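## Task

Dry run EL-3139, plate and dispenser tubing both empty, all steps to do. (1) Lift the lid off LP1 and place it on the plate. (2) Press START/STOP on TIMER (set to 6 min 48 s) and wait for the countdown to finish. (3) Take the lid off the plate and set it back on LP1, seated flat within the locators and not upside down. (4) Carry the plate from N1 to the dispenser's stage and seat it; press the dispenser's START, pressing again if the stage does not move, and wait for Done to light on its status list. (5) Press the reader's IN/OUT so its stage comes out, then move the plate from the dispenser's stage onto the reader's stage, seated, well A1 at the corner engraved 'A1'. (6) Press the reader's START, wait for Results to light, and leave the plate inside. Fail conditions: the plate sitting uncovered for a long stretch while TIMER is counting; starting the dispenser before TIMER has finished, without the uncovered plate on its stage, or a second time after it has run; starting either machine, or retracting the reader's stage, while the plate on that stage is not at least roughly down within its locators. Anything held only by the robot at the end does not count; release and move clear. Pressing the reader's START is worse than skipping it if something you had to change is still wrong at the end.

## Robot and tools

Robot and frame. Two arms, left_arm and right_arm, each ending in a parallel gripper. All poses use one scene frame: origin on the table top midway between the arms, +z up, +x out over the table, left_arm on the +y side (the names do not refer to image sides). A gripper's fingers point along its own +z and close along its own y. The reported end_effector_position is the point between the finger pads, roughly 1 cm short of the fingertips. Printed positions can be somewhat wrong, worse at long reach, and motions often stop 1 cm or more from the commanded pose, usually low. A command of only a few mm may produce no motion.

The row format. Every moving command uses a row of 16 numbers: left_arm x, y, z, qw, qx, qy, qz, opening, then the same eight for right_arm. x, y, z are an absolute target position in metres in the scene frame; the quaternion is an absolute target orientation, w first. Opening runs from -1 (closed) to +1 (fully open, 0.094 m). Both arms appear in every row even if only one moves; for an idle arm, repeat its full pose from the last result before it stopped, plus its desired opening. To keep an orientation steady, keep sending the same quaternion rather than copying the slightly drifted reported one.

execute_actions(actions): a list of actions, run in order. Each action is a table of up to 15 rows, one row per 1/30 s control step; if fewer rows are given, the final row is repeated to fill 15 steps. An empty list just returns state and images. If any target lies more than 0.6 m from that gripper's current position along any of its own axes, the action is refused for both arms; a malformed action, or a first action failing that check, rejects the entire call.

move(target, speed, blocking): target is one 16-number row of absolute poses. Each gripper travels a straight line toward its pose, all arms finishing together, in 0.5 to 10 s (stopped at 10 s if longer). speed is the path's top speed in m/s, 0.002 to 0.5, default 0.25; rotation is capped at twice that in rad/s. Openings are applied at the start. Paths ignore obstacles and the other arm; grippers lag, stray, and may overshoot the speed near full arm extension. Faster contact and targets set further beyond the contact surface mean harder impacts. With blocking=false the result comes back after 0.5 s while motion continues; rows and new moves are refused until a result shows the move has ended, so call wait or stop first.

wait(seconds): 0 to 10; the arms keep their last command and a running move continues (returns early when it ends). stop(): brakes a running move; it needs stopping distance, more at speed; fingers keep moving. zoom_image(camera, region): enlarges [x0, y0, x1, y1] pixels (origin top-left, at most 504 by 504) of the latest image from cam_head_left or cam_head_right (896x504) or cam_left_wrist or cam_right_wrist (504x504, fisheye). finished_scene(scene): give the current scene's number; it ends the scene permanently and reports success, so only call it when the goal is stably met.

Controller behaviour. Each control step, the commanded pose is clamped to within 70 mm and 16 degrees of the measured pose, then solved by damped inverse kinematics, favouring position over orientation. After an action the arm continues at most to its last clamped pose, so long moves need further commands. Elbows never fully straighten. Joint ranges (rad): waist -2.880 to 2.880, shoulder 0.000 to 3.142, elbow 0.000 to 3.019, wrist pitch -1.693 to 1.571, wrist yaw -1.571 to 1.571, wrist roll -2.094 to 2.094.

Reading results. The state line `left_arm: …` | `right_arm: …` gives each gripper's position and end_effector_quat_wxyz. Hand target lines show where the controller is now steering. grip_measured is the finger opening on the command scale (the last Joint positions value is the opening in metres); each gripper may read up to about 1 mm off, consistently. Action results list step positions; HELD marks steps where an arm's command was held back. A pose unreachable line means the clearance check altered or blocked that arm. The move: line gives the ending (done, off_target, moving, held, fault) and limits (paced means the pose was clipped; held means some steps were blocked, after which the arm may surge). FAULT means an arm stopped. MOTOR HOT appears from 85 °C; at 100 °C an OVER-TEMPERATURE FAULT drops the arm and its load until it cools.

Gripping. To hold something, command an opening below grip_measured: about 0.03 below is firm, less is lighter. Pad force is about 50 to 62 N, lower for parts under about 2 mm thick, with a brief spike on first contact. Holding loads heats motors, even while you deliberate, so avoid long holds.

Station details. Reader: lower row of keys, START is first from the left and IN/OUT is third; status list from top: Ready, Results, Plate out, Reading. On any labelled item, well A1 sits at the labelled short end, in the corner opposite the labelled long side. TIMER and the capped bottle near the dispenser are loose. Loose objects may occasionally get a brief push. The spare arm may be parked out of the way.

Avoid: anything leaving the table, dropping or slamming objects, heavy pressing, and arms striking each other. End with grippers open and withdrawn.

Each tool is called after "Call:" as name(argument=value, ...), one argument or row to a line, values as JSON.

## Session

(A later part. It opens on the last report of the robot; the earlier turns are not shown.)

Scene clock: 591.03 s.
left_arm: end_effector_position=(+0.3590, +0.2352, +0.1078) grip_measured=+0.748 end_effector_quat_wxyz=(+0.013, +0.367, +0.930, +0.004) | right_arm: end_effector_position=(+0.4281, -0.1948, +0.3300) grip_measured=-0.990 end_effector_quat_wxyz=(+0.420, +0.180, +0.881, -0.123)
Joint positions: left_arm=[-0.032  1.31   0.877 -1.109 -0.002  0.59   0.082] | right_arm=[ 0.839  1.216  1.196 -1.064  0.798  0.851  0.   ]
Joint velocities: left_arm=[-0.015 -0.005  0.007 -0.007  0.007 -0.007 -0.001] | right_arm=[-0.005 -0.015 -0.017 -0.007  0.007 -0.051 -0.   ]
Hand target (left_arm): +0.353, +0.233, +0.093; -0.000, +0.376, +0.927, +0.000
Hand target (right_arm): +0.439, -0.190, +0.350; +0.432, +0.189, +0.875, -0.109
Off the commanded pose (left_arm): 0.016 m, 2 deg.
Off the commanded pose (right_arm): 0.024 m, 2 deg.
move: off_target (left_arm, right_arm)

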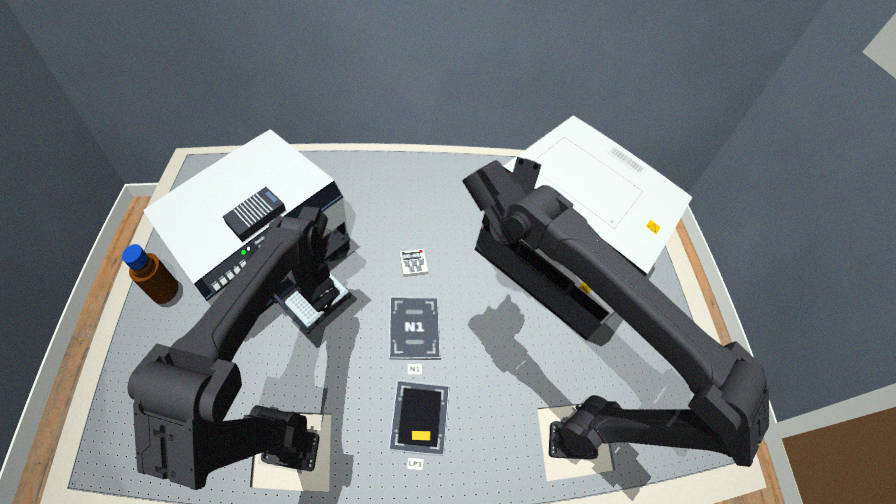

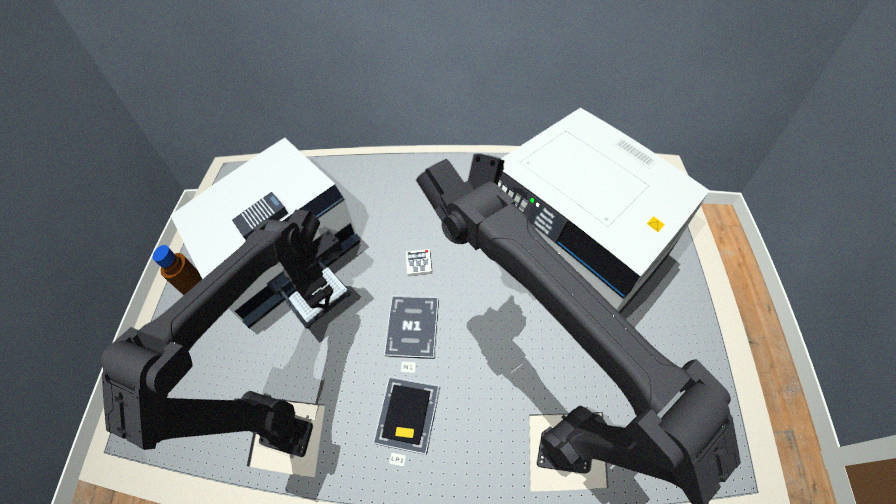

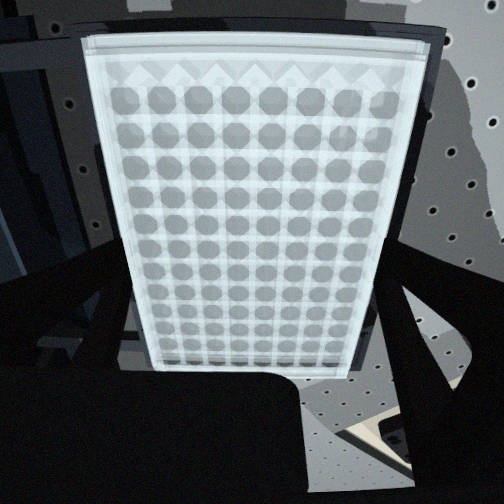

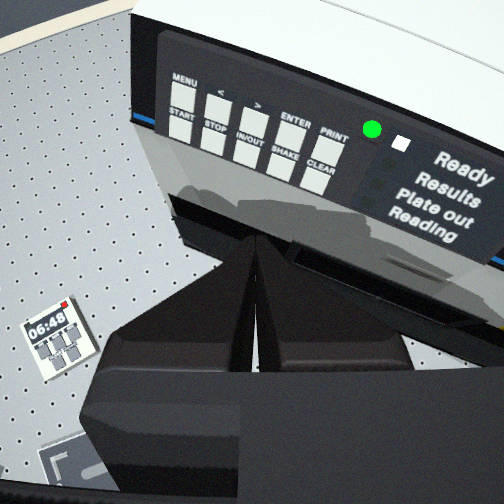

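Call:
execute_actions(
  actions=[
    [[0.352,0.2328,0.096,0,0.376,0.9266,0,0.71,0.44,-0.19,0.35,0.432,0.189,0.875,-0.109,-1],[0.351,0.233,0.097,0,0.376,0.9266,0,0.71,0.44,-0.19,0.35,0.432,0.189,0.875,-0.109,-1],[0.350,0.2332,0.098,0,0.376,0.9266,0,0.71,0.44,-0.19,0.35,0.432,0.189,0.875,-0.109,-1],[0.349,0.2334,0.098,0,0.376,0.9266,0,0.71,0.44,-0.19,0.35,0.432,0.189,0.875,-0.109,-1]],
  ],
)

Scene clock: 594.37 s.
left_arm: end_effector_position=(+0.3590, +0.2352, +0.1078) grip_measured=+0.748 end_effector_quat_wxyz=(+0.013, +0.367, +0.930, +0.004) | right_arm: end_effector_position=(+0.4281, -0.1948, +0.3300) grip_measured=-0.990 end_effector_quat_wxyz=(+0.420, +0.180, +0.881, -0.123)
Joint positions: left_arm=[-0.032  1.31   0.877 -1.109 -0.002  0.59   0.082] | right_arm=[ 0.839  1.216  1.196 -1.064  0.798  0.851  0.   ]
Joint velocities: left_arm=[-0.005 -0.005 -0.007 -0.007 -0.022 -0.066 -0.   ] | right_arm=[-0.005 -0.005  0.007  0.022 -0.022 -0.007 -0.   ]
Hand target (left_arm): +0.349, +0.234, +0.098; -0.000, +0.376, +0.927, +0.000
Hand target (right_arm): +0.439, -0.190, +0.350; +0.432, +0.189, +0.875, -0.109
Off the commanded pose (left_arm): 0.014 m, 2 deg.
Off the commanded pose (right_arm): 0.024 m, 2 deg.
Step readings (end_effector_position):
0: left_arm (+0.3590, +0.2352, +0.1078) | right_arm (+0.4281, -0.1948, +0.3300)
1: left_arm (+0.3590, +0.2352, +0.1078) | right_arm (+0.4281, -0.1948, +0.3300)
2: left_arm (+0.3590, +0.2352, +0.1078) | right_arm (+0.4281, -0.1948, +0.3300)
4: left_arm (+0.3590, +0.2352, +0.1078) | right_arm (+0.4281, -0.1948, +0.3300)
8: left_arm (+0.3590, +0.2352, +0.1078) | right_arm (+0.4281, -0.1948, +0.3300)
15: end_effector_position above

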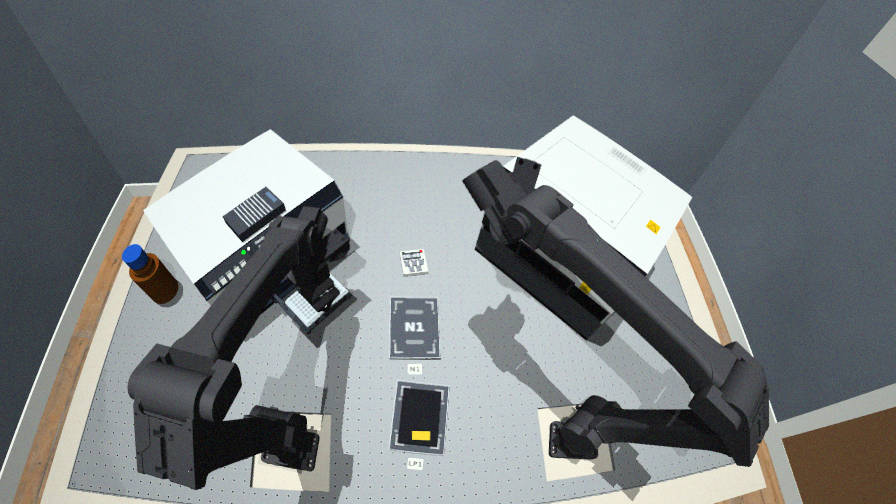

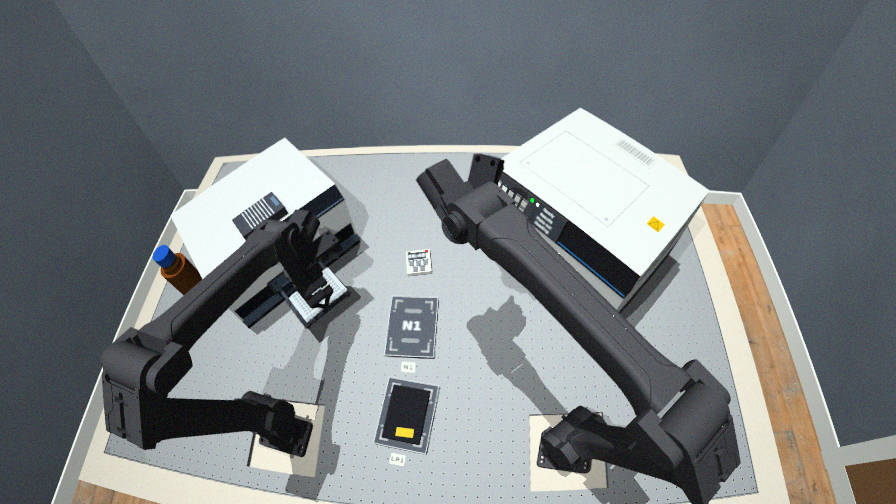

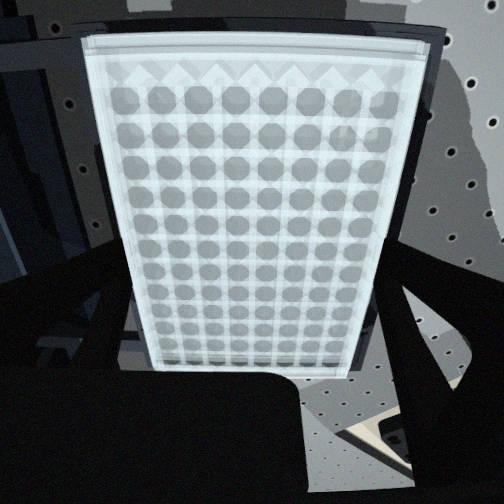

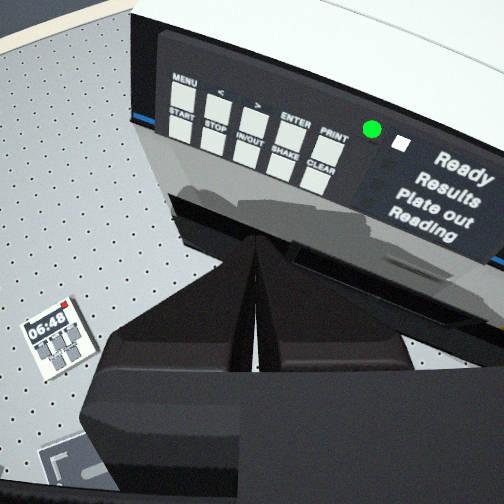

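Call:
execute_actions(
  actions=[
    [[0.348,0.2336,0.101,-0.005,0.376,0.9266,-0.001,0.71,0.44,-0.19,0.35,0.432,0.189,0.875,-0.109,-1]],
  ],
)

Scene clock: 596.53 s.
left_arm: end_effector_position=(+0.3581, +0.2353, +0.1077) grip_measured=+0.748 end_effector_quat_wxyz=(+0.012, +0.367, +0.930, +0.003) | right_arm: end_effector_position=(+0.4281, -0.1948, +0.3300) grip_measured=-0.990 end_effector_quat_wxyz=(+0.420, +0.180, +0.881, -0.123)
Joint positions: left_arm=[-0.032  1.31   0.877 -1.113 -0.002  0.59   0.082] | right_arm=[ 0.839  1.216  1.196 -1.064  0.798  0.851  0.   ]
Joint velocities: left_arm=[ 0.005 -0.005  0.012  0.002 -0.051 -0.022 -0.001] | right_arm=[ 0.005  0.005 -0.012  0.002  0.081 -0.095 -0.001]
Hand target (left_arm): +0.348, +0.234, +0.101; -0.005, +0.376, +0.927, -0.001
Hand target (right_arm): +0.439, -0.190, +0.350; +0.432, +0.189, +0.875, -0.109
Off the commanded pose (left_arm): 0.012 m, 2 deg.
Off the commanded pose (right_arm): 0.024 m, 2 deg.
Step readings (end_effector_position):
0: left_arm (+0.3590, +0.2352, +0.1078) | right_arm (+0.4281, -0.1948, +0.3300)
1: left_arm (+0.3586, +0.2353, +0.1077) | right_arm (+0.4281, -0.1948, +0.3300)
2: left_arm (+0.3582, +0.2353, +0.1077) | right_arm (+0.4281, -0.1948, +0.3300)
4: left_arm (+0.3581, +0.2353, +0.1077) | right_arm (+0.4281, -0.1948, +0.3300)
8: left_arm (+0.3581, +0.2353, +0.1077) | right_arm (+0.4281, -0.1948, +0.3300)
15: end_effector_position above

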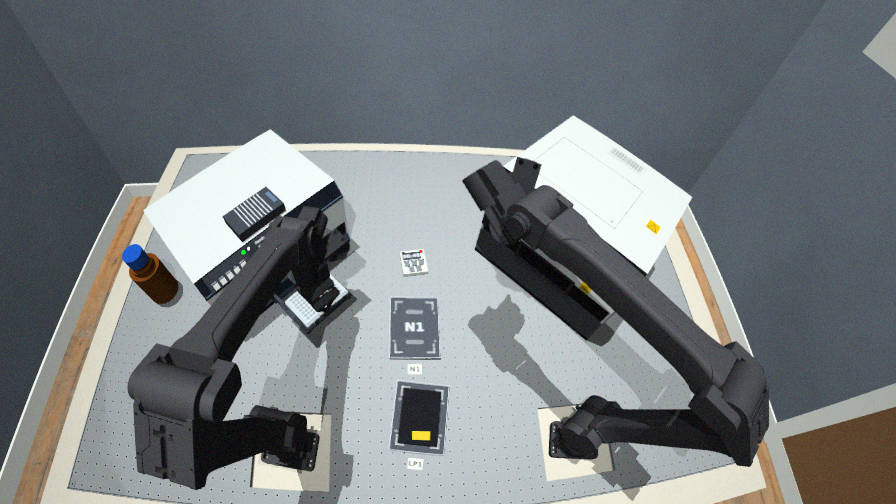

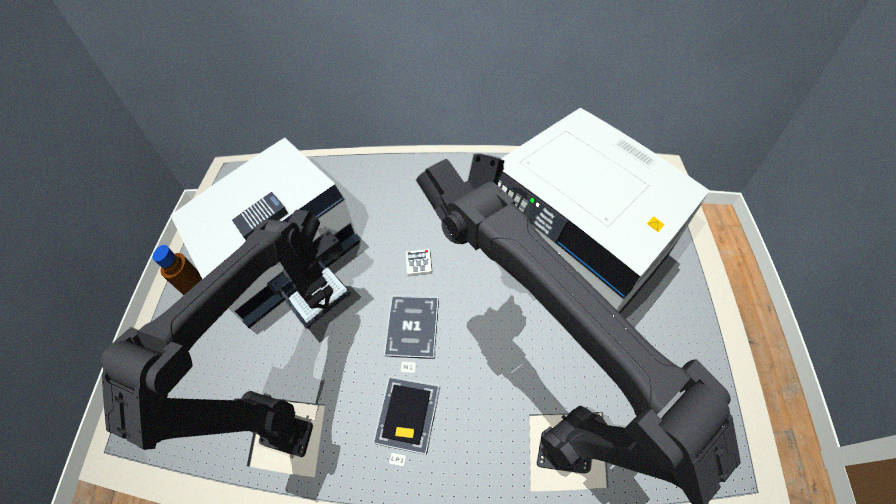

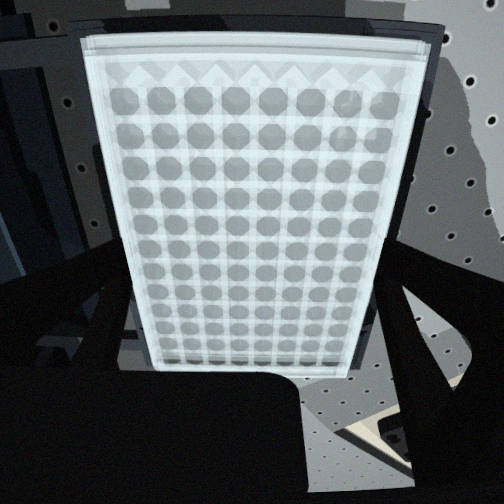

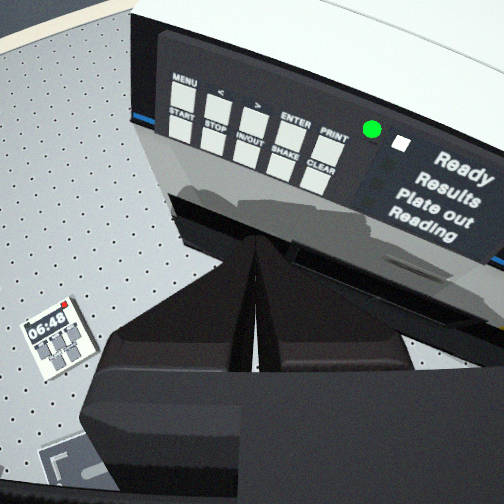

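Call:
execute_actions(
  actions=[
    [[0.3455,0.234,0.101,-0.010,0.376,0.9266,-0.002,0.71,0.44,-0.19,0.35,0.432,0.189,0.875,-0.109,-1]],
  ],
)

Call:
zoom_image(
  camera="cam_head_right",
  region=[260, 240, 370, 340],
)

Scene clock: 598.27 s.
left_arm: end_effector_position=(+0.3554, +0.2358, +0.1077) grip_measured=+0.748 end_effector_quat_wxyz=(+0.006, +0.367, +0.930, +0.002) | right_arm: end_effector_position=(+0.4281, -0.1948, +0.3300) grip_measured=-0.990 end_effector_quat_wxyz=(+0.420, +0.180, +0.881, -0.123)
Joint positions: left_arm=[-0.032  1.31   0.877 -1.124 -0.002  0.59   0.082] | right_arm=[ 0.839  1.216  1.196 -1.064  0.798  0.851  0.   ]
Joint velocities: left_arm=[ 0.005 -0.015  0.002 -0.007  0.022 -0.037 -0.001] | right_arm=[-0.005 -0.015 -0.022  0.007 -0.066  0.125 -0.001]
Hand target (left_arm): +0.346, +0.234, +0.101; -0.010, +0.376, +0.927, -0.002
Hand target (right_arm): +0.439, -0.190, +0.350; +0.432, +0.189, +0.875, -0.109
Off the commanded pose (left_arm): 0.012 m, 2 deg.
Off the commanded pose (right_arm): 0.024 m, 2 deg.
Step readings (end_effector_position):
0: left_arm (+0.3581, +0.2353, +0.1077) | right_arm (+0.4281, -0.1948, +0.3300)
1: left_arm (+0.3576, +0.2354, +0.1077) | right_arm (+0.4281, -0.1948, +0.3300)
2: left_arm (+0.3570, +0.2355, +0.1077) | right_arm (+0.4281, -0.1948, +0.3300)
4: left_arm (+0.3558, +0.2357, +0.1077) | right_arm (+0.4281, -0.1948, +0.3300)
8: left_arm (+0.3554, +0.2358, +0.1077) | right_arm (+0.4281, -0.1948, +0.3300)
15: end_effector_position above

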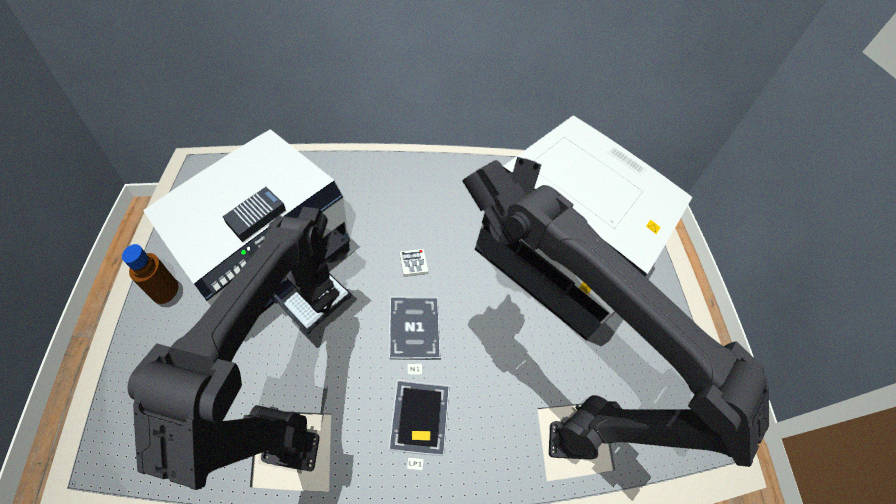

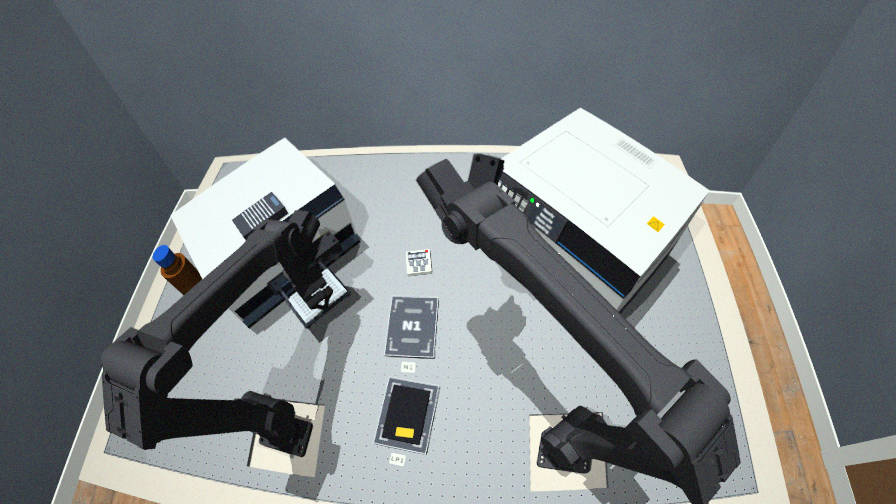

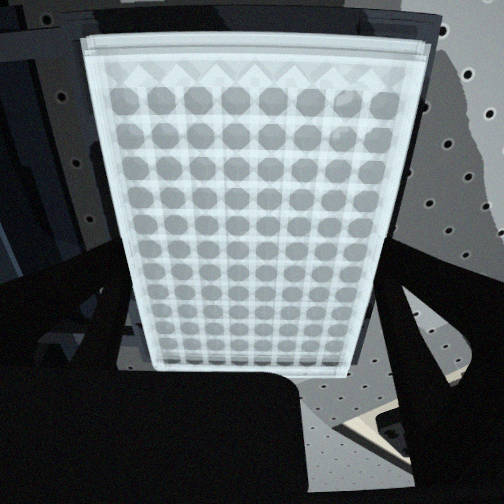

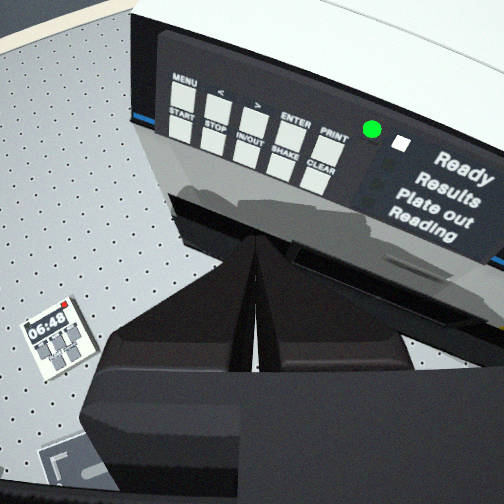

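Region (260, 240, 370, 340) of cam_head_right's 896x504 image, scaled by 4.582, with more detail than that image has; it fills the top 458 rows of this view, and the rest is white.

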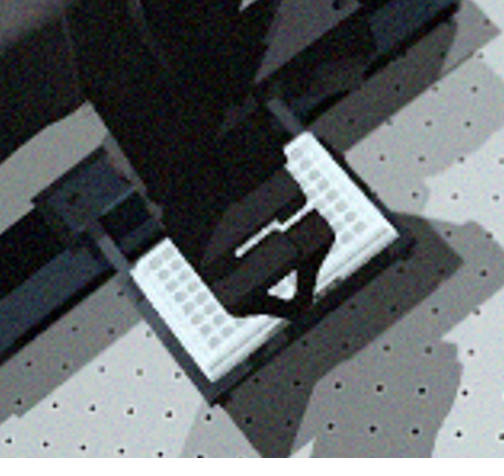

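Call:
execute_actions(
  actions=[
    [[0.348,0.2415,0.101,-0.006,0.364,0.9314,-0.001,0.71,0.44,-0.19,0.35,0.432,0.189,0.875,-0.109,-1]],
  ],
)

Scene clock: 600.70 s.
left_arm: end_effector_position=(+0.3557, +0.2373, +0.1077) grip_measured=+0.748 end_effector_quat_wxyz=(+0.006, +0.365, +0.931, +0.002) | right_arm: end_effector_position=(+0.4281, -0.1948, +0.3300) grip_measured=-0.990 end_effector_quat_wxyz=(+0.420, +0.180, +0.881, -0.123)
Joint positions: left_arm=[-0.028  1.31   0.877 -1.124 -0.002  0.59   0.082] | right_arm=[ 0.839  1.216  1.196 -1.064  0.798  0.851  0.   ]
Joint velocities: left_arm=[-0.005 -0.005 -0.007 -0.007 -0.007  0.022 -0.   ] | right_arm=[-0.015  0.015 -0.007 -0.007 -0.051 -0.007 -0.   ]
Hand target (left_arm): +0.348, +0.241, +0.101; -0.006, +0.364, +0.931, -0.001
Hand target (right_arm): +0.439, -0.190, +0.350; +0.432, +0.189, +0.875, -0.109
Off the commanded pose (left_arm): 0.011 m, 1 deg.
Off the commanded pose (right_arm): 0.024 m, 2 deg.
Step readings (end_effector_position):
0: left_arm (+0.3554, +0.2358, +0.1077) | right_arm (+0.4281, -0.1948, +0.3300)
1: left_arm (+0.3555, +0.2359, +0.1077) | right_arm (+0.4281, -0.1948, +0.3300)
2: left_arm (+0.3555, +0.2363, +0.1077) | right_arm (+0.4281, -0.1948, +0.3300)
4: left_arm (+0.3556, +0.2370, +0.1077) | right_arm (+0.4281, -0.1948, +0.3300)
8: left_arm (+0.3557, +0.2373, +0.1077) | right_arm (+0.4281, -0.1948, +0.3300)
15: end_effector_position above

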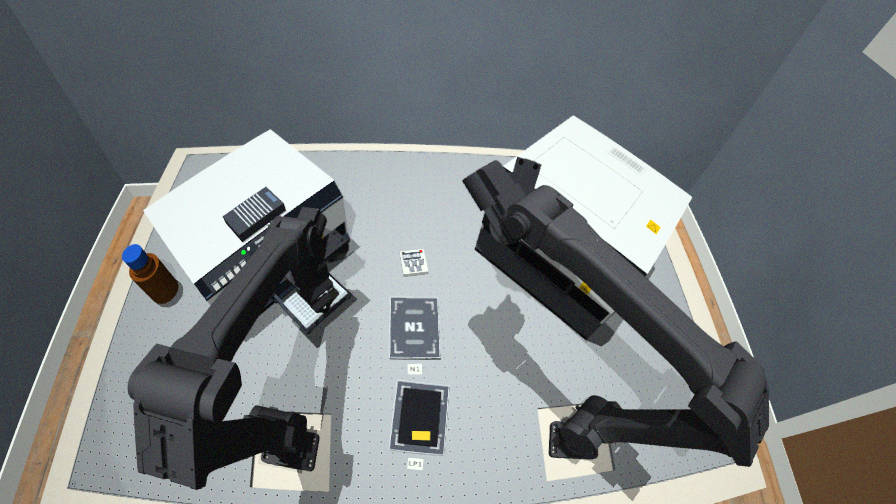

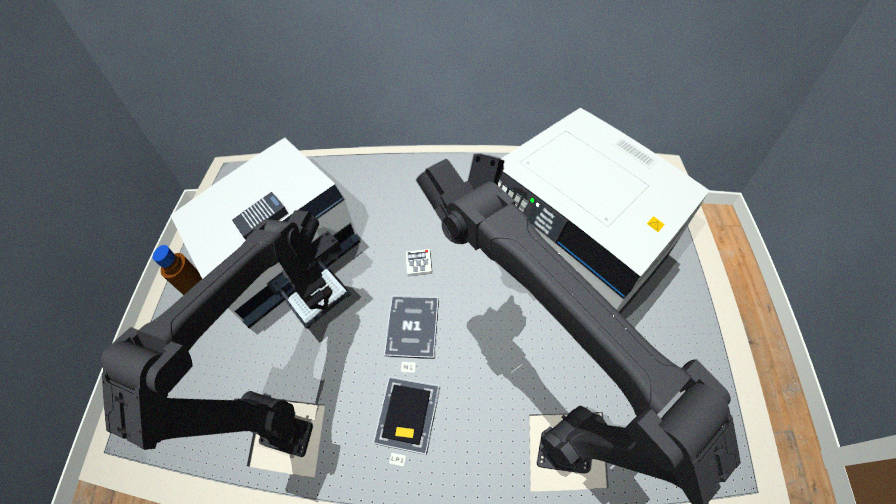

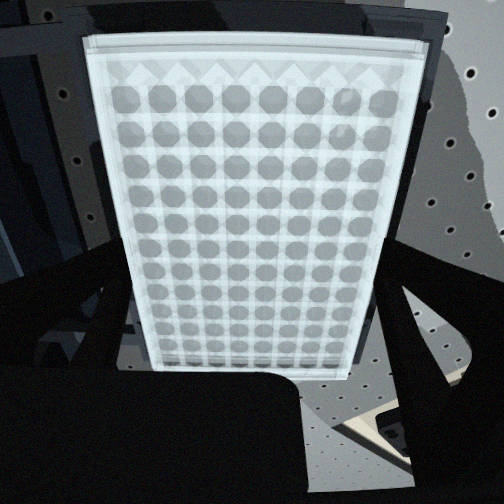

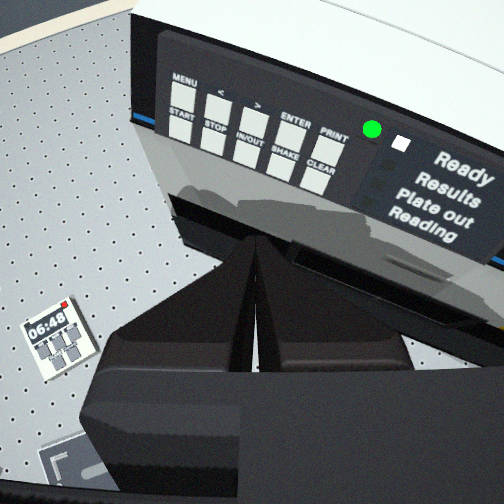

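Centred and unloaded now. Lowering a few mm.

Call:
execute_actions(
  actions=[
    [[0.351,0.2395,0.099,-0.003,0.366,0.9306,0,0.71,0.44,-0.19,0.35,0.432,0.189,0.875,-0.109,-1],[0.352,0.239,0.098,-0.001,0.366,0.9306,0,0.71,0.44,-0.19,0.35,0.432,0.189,0.875,-0.109,-1],[0.3525,0.239,0.097,0,0.366,0.9306,0,0.71,0.44,-0.19,0.35,0.432,0.189,0.875,-0.109,-1],[0.3525,0.239,0.097,0,0.366,0.9306,0,0.71,0.44,-0.19,0.35,0.432,0.189,0.875,-0.109,-1],[0.3525,0.239,0.096,0,0.366,0.9306,0,0.71,0.44,-0.19,0.35,0.432,0.189,0.875,-0.109,-1],[0.3525,0.239,0.096,0,0.366,0.9306,0,0.71,0.44,-0.19,0.35,0.432,0.189,0.875,-0.109,-1],[0.3525,0.239,0.095,0,0.366,0.9306,0,0.71,0.44,-0.19,0.35,0.432,0.189,0.875,-0.109,-1]],
  ],
)

Scene clock: 606.67 s.
left_arm: end_effector_position=(+0.3557, +0.2373, +0.1062) grip_measured=+0.748 end_effector_quat_wxyz=(+0.008, +0.365, +0.931, +0.003) | right_arm: end_effector_position=(+0.4281, -0.1948, +0.3300) grip_measured=-0.990 end_effector_quat_wxyz=(+0.420, +0.180, +0.881, -0.123)
Joint positions: left_arm=[-0.028  1.31   0.873 -1.117 -0.002  0.59   0.082] | right_arm=[ 0.839  1.216  1.196 -1.064  0.798  0.851  0.   ]
Joint velocities: left_arm=[-0.024  0.015 -0.007 -0.002 -0.051  0.007  0.   ] | right_arm=[-0.005  0.015 -0.007 -0.012  0.037 -0.051 -0.001]
Hand target (left_arm): +0.352, +0.239, +0.095; +0.000, +0.366, +0.931, +0.000
Hand target (right_arm): +0.439, -0.190, +0.350; +0.432, +0.189, +0.875, -0.109
Off the commanded pose (left_arm): 0.012 m, 1 deg.
Off the commanded pose (right_arm): 0.024 m, 2 deg.
Step readings (end_effector_position):
0: left_arm (+0.3557, +0.2373, +0.1077) | right_arm (+0.4281, -0.1948, +0.3300)
1: left_arm (+0.3557, +0.2373, +0.1077) | right_arm (+0.4281, -0.1948, +0.3300)
2: left_arm (+0.3557, +0.2373, +0.1077) | right_arm (+0.4281, -0.1948, +0.3300)
4: left_arm (+0.3557, +0.2373, +0.1072) | right_arm (+0.4281, -0.1948, +0.3300)
8: left_arm (+0.3557, +0.2373, +0.1062) | right_arm (+0.4281, -0.1948, +0.3300)
15: end_effector_position above

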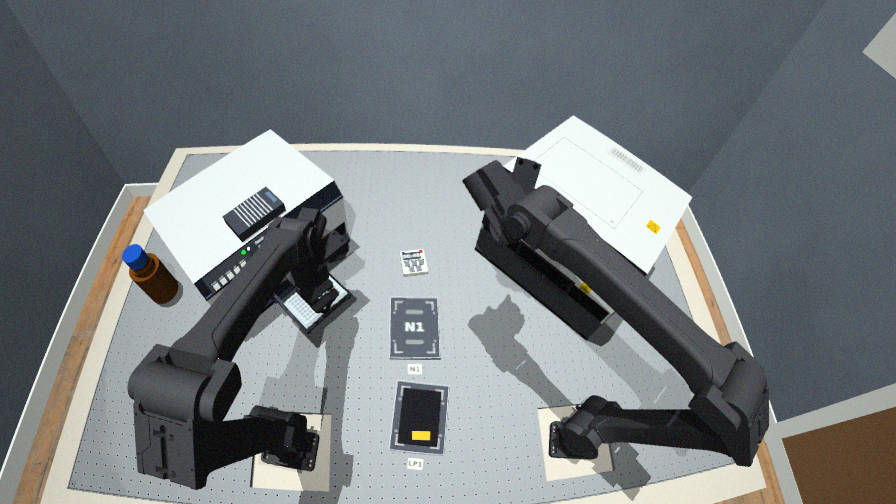

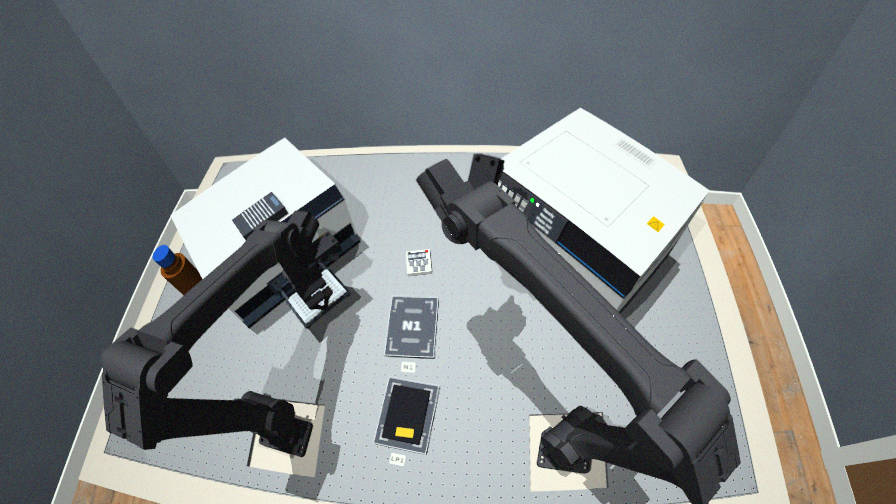

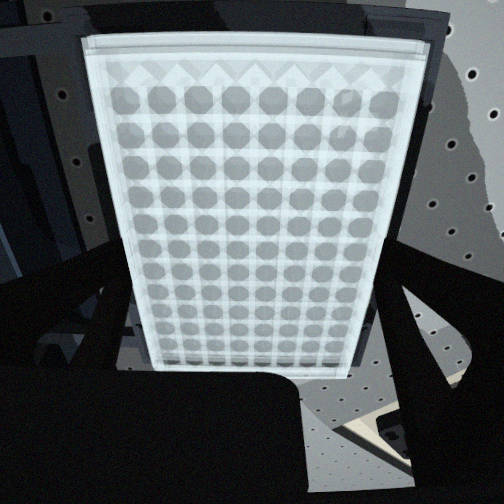

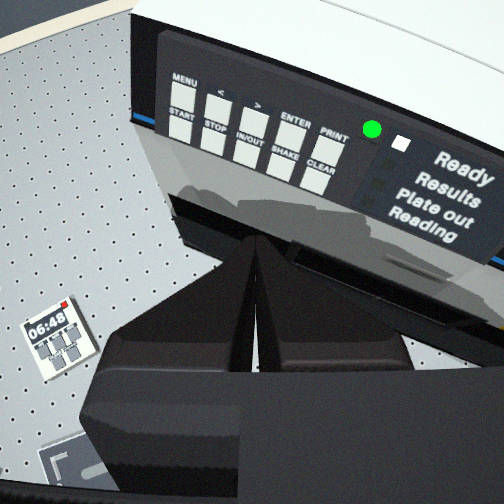

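Call:
execute_actions(
  actions=[
    [[0.3525,0.239,0.097,0,0.366,0.9306,0,1,0.44,-0.19,0.35,0.432,0.189,0.875,-0.109,-1]],
  ],
)

Call:
move(
  target=[0.374,0.235,0.16,0.016,0.366,0.9305,0.004,1,0.44,-0.19,0.35,0.432,0.189,0.875,-0.109,-1],
  speed=0.06,
)

Call:
move(
  target=[0.28,0.22,0.27,0.3,0,0.954,0,1,0.44,-0.19,0.35,0.432,0.189,0.875,-0.109,-1],
  speed=0.3,
)

Scene clock: 611.80 s.
left_arm: end_effector_position=(+0.3557, +0.2373, +0.1062) grip_measured=+1.000 end_effector_quat_wxyz=(+0.008, +0.365, +0.931, +0.003) | right_arm: end_effector_position=(+0.4281, -0.1948, +0.3300) grip_measured=-0.990 end_effector_quat_wxyz=(+0.420, +0.180, +0.881, -0.123)
Joint positions: left_arm=[-0.028  1.31   0.873 -1.117 -0.002  0.59   0.094] | right_arm=[ 0.839  1.216  1.196 -1.064  0.798  0.851  0.   ]
Joint velocities: left_arm=[-0.005 -0.005 -0.022 -0.002 -0.022 -0.066  0.   ] | right_arm=[-0.015 -0.024 -0.002 -0.007  0.007  0.007 -0.001]
Hand target (left_arm): +0.352, +0.239, +0.097; -0.000, +0.366, +0.931, -0.000
Hand target (right_arm): +0.439, -0.190, +0.350; +0.432, +0.189, +0.875, -0.109
Off the commanded pose (left_arm): 0.010 m, 1 deg.
Off the commanded pose (right_arm): 0.024 m, 2 deg.
Step readings (end_effector_position):
0: left_arm (+0.3557, +0.2373, +0.1062) | right_arm (+0.4281, -0.1948, +0.3300)
1: left_arm (+0.3556, +0.2373, +0.1062) | right_arm (+0.4281, -0.1948, +0.3300)
2: left_arm (+0.3557, +0.2373, +0.1062) | right_arm (+0.4281, -0.1948, +0.3300)
4: left_arm (+0.3557, +0.2373, +0.1062) | right_arm (+0.4281, -0.1948, +0.3300)
8: left_arm (+0.3557, +0.2373, +0.1062) | right_arm (+0.4281, -0.1948, +0.3300)
15: end_effector_position above

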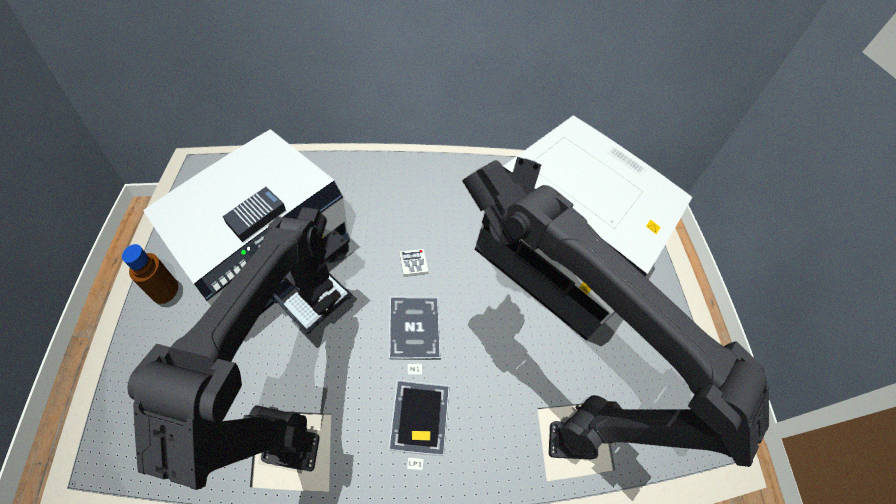

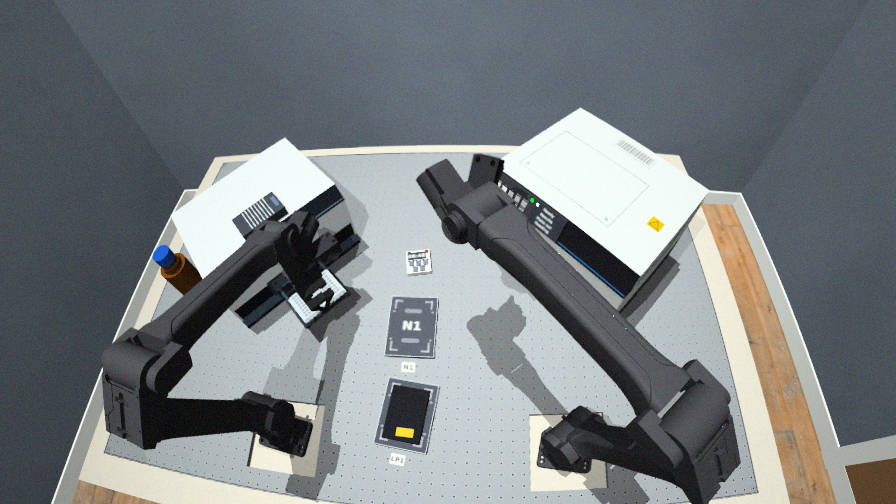

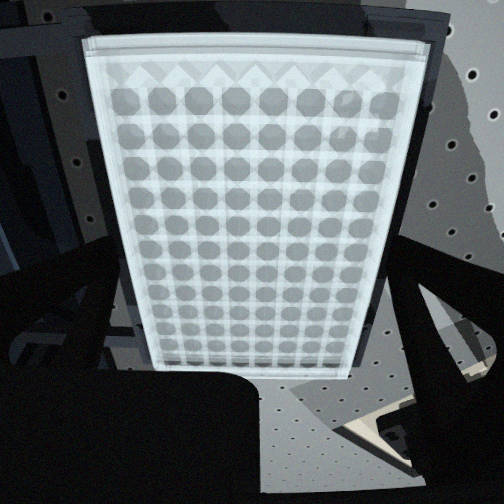

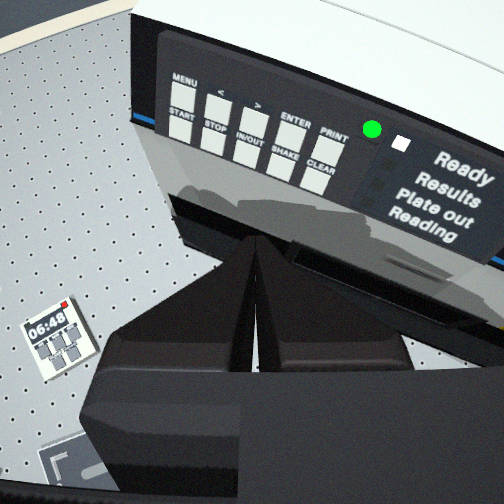

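Scene clock: 613.10 s.
left_arm: end_effector_position=(+0.3552, +0.2375, +0.1375) grip_measured=+1.000 end_effector_quat_wxyz=(-0.010, +0.365, +0.931, -0.001) | right_arm: end_effector_position=(+0.4281, -0.1948, +0.3300) grip_measured=-0.990 end_effector_quat_wxyz=(+0.420, +0.180, +0.881, -0.123)
Joint positions: left_arm=[-0.028  1.298  0.95  -1.242 -0.003  0.59   0.094] | right_arm=[ 0.839  1.216  1.196 -1.064  0.798  0.851  0.   ]
Joint velocities: left_arm=[ 0.005  0.005 -0.002  0.002  0.022 -0.007  0.   ] | right_arm=[-0.005 -0.005 -0.017  0.007 -0.051  0.081 -0.002]
Hand target (left_arm): +0.372, +0.235, +0.160; +0.016, +0.366, +0.930, +0.004
Hand target (right_arm): +0.439, -0.190, +0.350; +0.432, +0.189, +0.875, -0.109
Off the commanded pose (left_arm): 0.029 m, 3 deg.
Off the commanded pose (right_arm): 0.024 m, 2 deg.
move: off_target (left_arm, right_arm)

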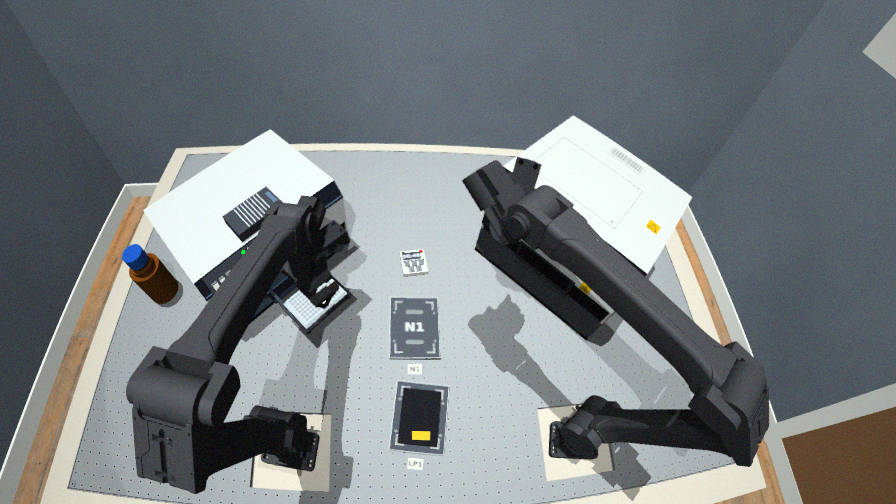

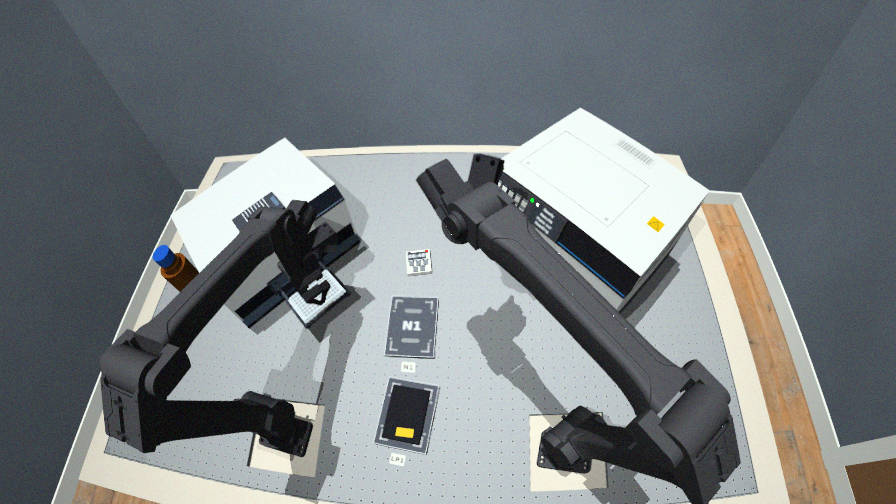

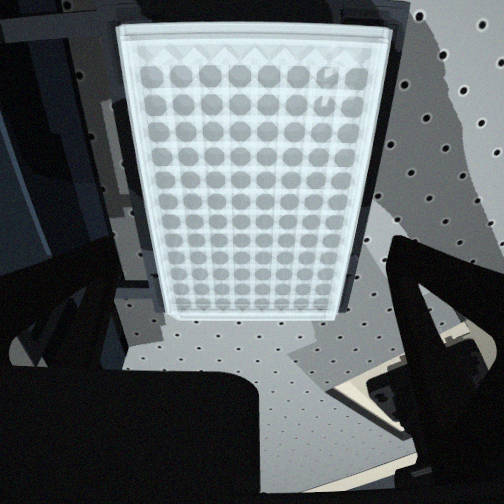

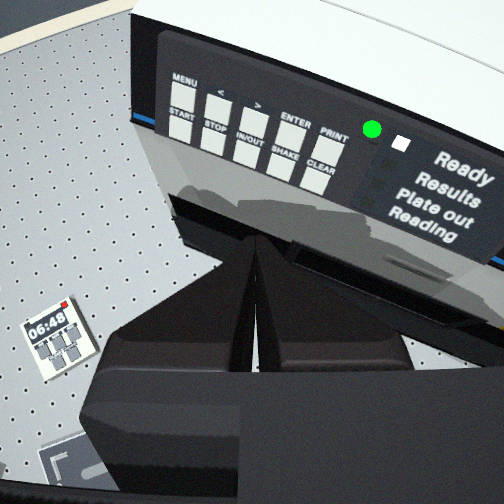

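Scene clock: 615.37 s.
left_arm: end_effector_position=(+0.2780, +0.2222, +0.2784) grip_measured=+1.000 end_effector_quat_wxyz=(+0.302, +0.008, +0.953, -0.004) | right_arm: end_effector_position=(+0.4281, -0.1948, +0.3300) grip_measured=-0.990 end_effector_quat_wxyz=(+0.420, +0.180, +0.881, -0.123)
Joint positions: left_arm=[-0.264  0.632  0.821 -1.178 -0.211 -0.314  0.094] | right_arm=[ 0.839  1.216  1.196 -1.064  0.798  0.851  0.   ]
Joint velocities: left_arm=[ 0.005 -0.024  0.007 -0.002 -0.007 -0.051  0.   ] | right_arm=[-0.015 -0.015 -0.002 -0.017 -0.037 -0.051 -0.   ]
Hand target (left_arm): +0.277, +0.221, +0.271; +0.299, +0.005, +0.954, -0.004
Hand target (right_arm): +0.439, -0.190, +0.350; +0.432, +0.189, +0.875, -0.109
Off the commanded pose (left_arm): 0.009 m, 1 deg.
Off the commanded pose (right_arm): 0.024 m, 2 deg.
move: off_target (right_arm)

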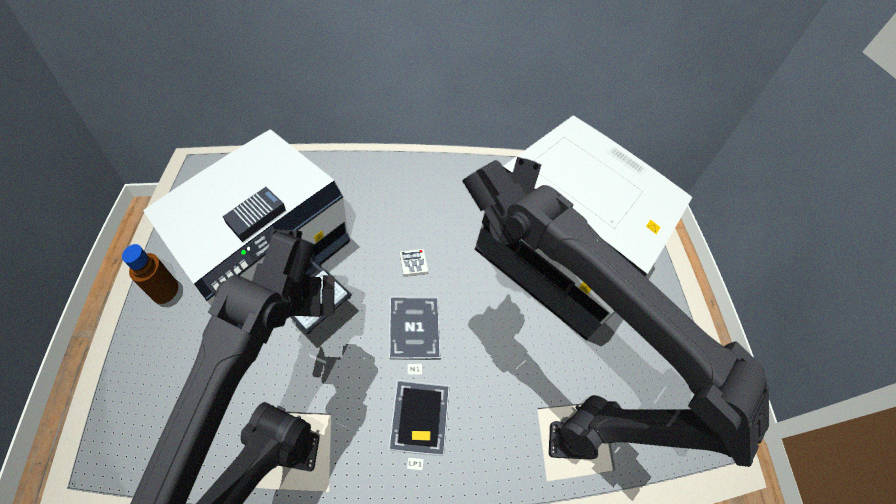

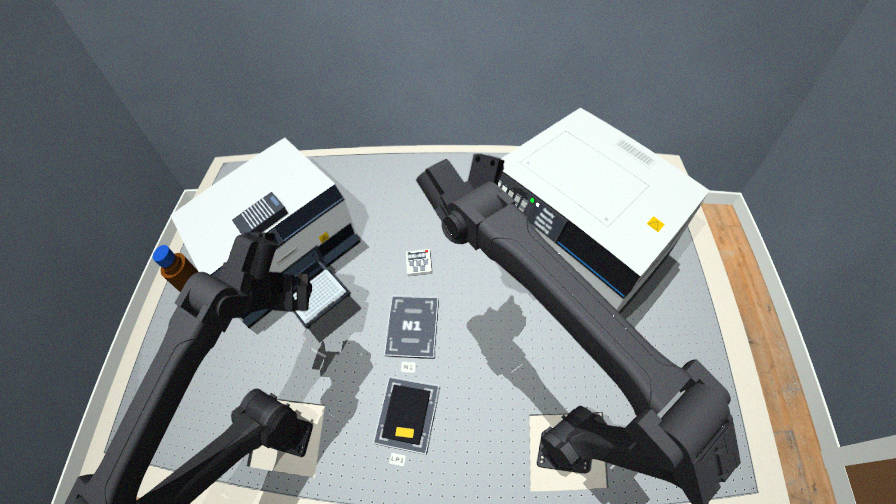

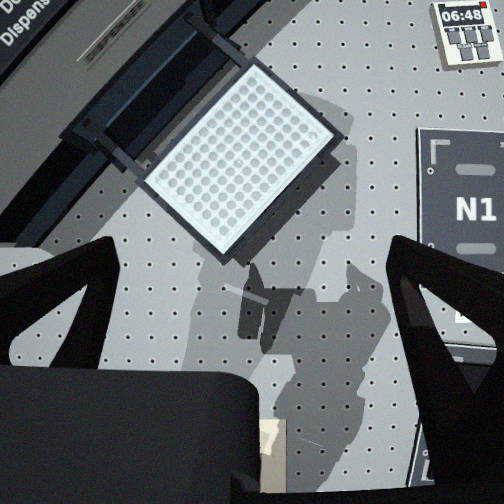

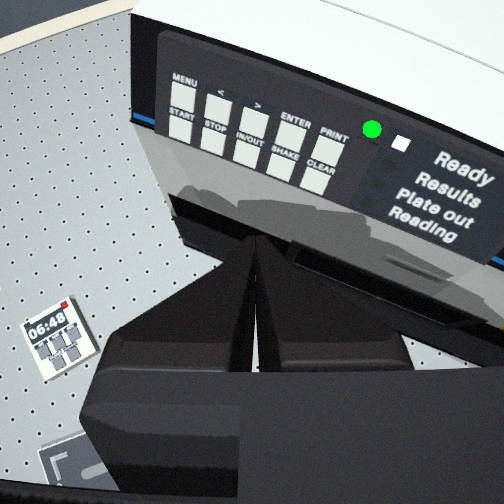

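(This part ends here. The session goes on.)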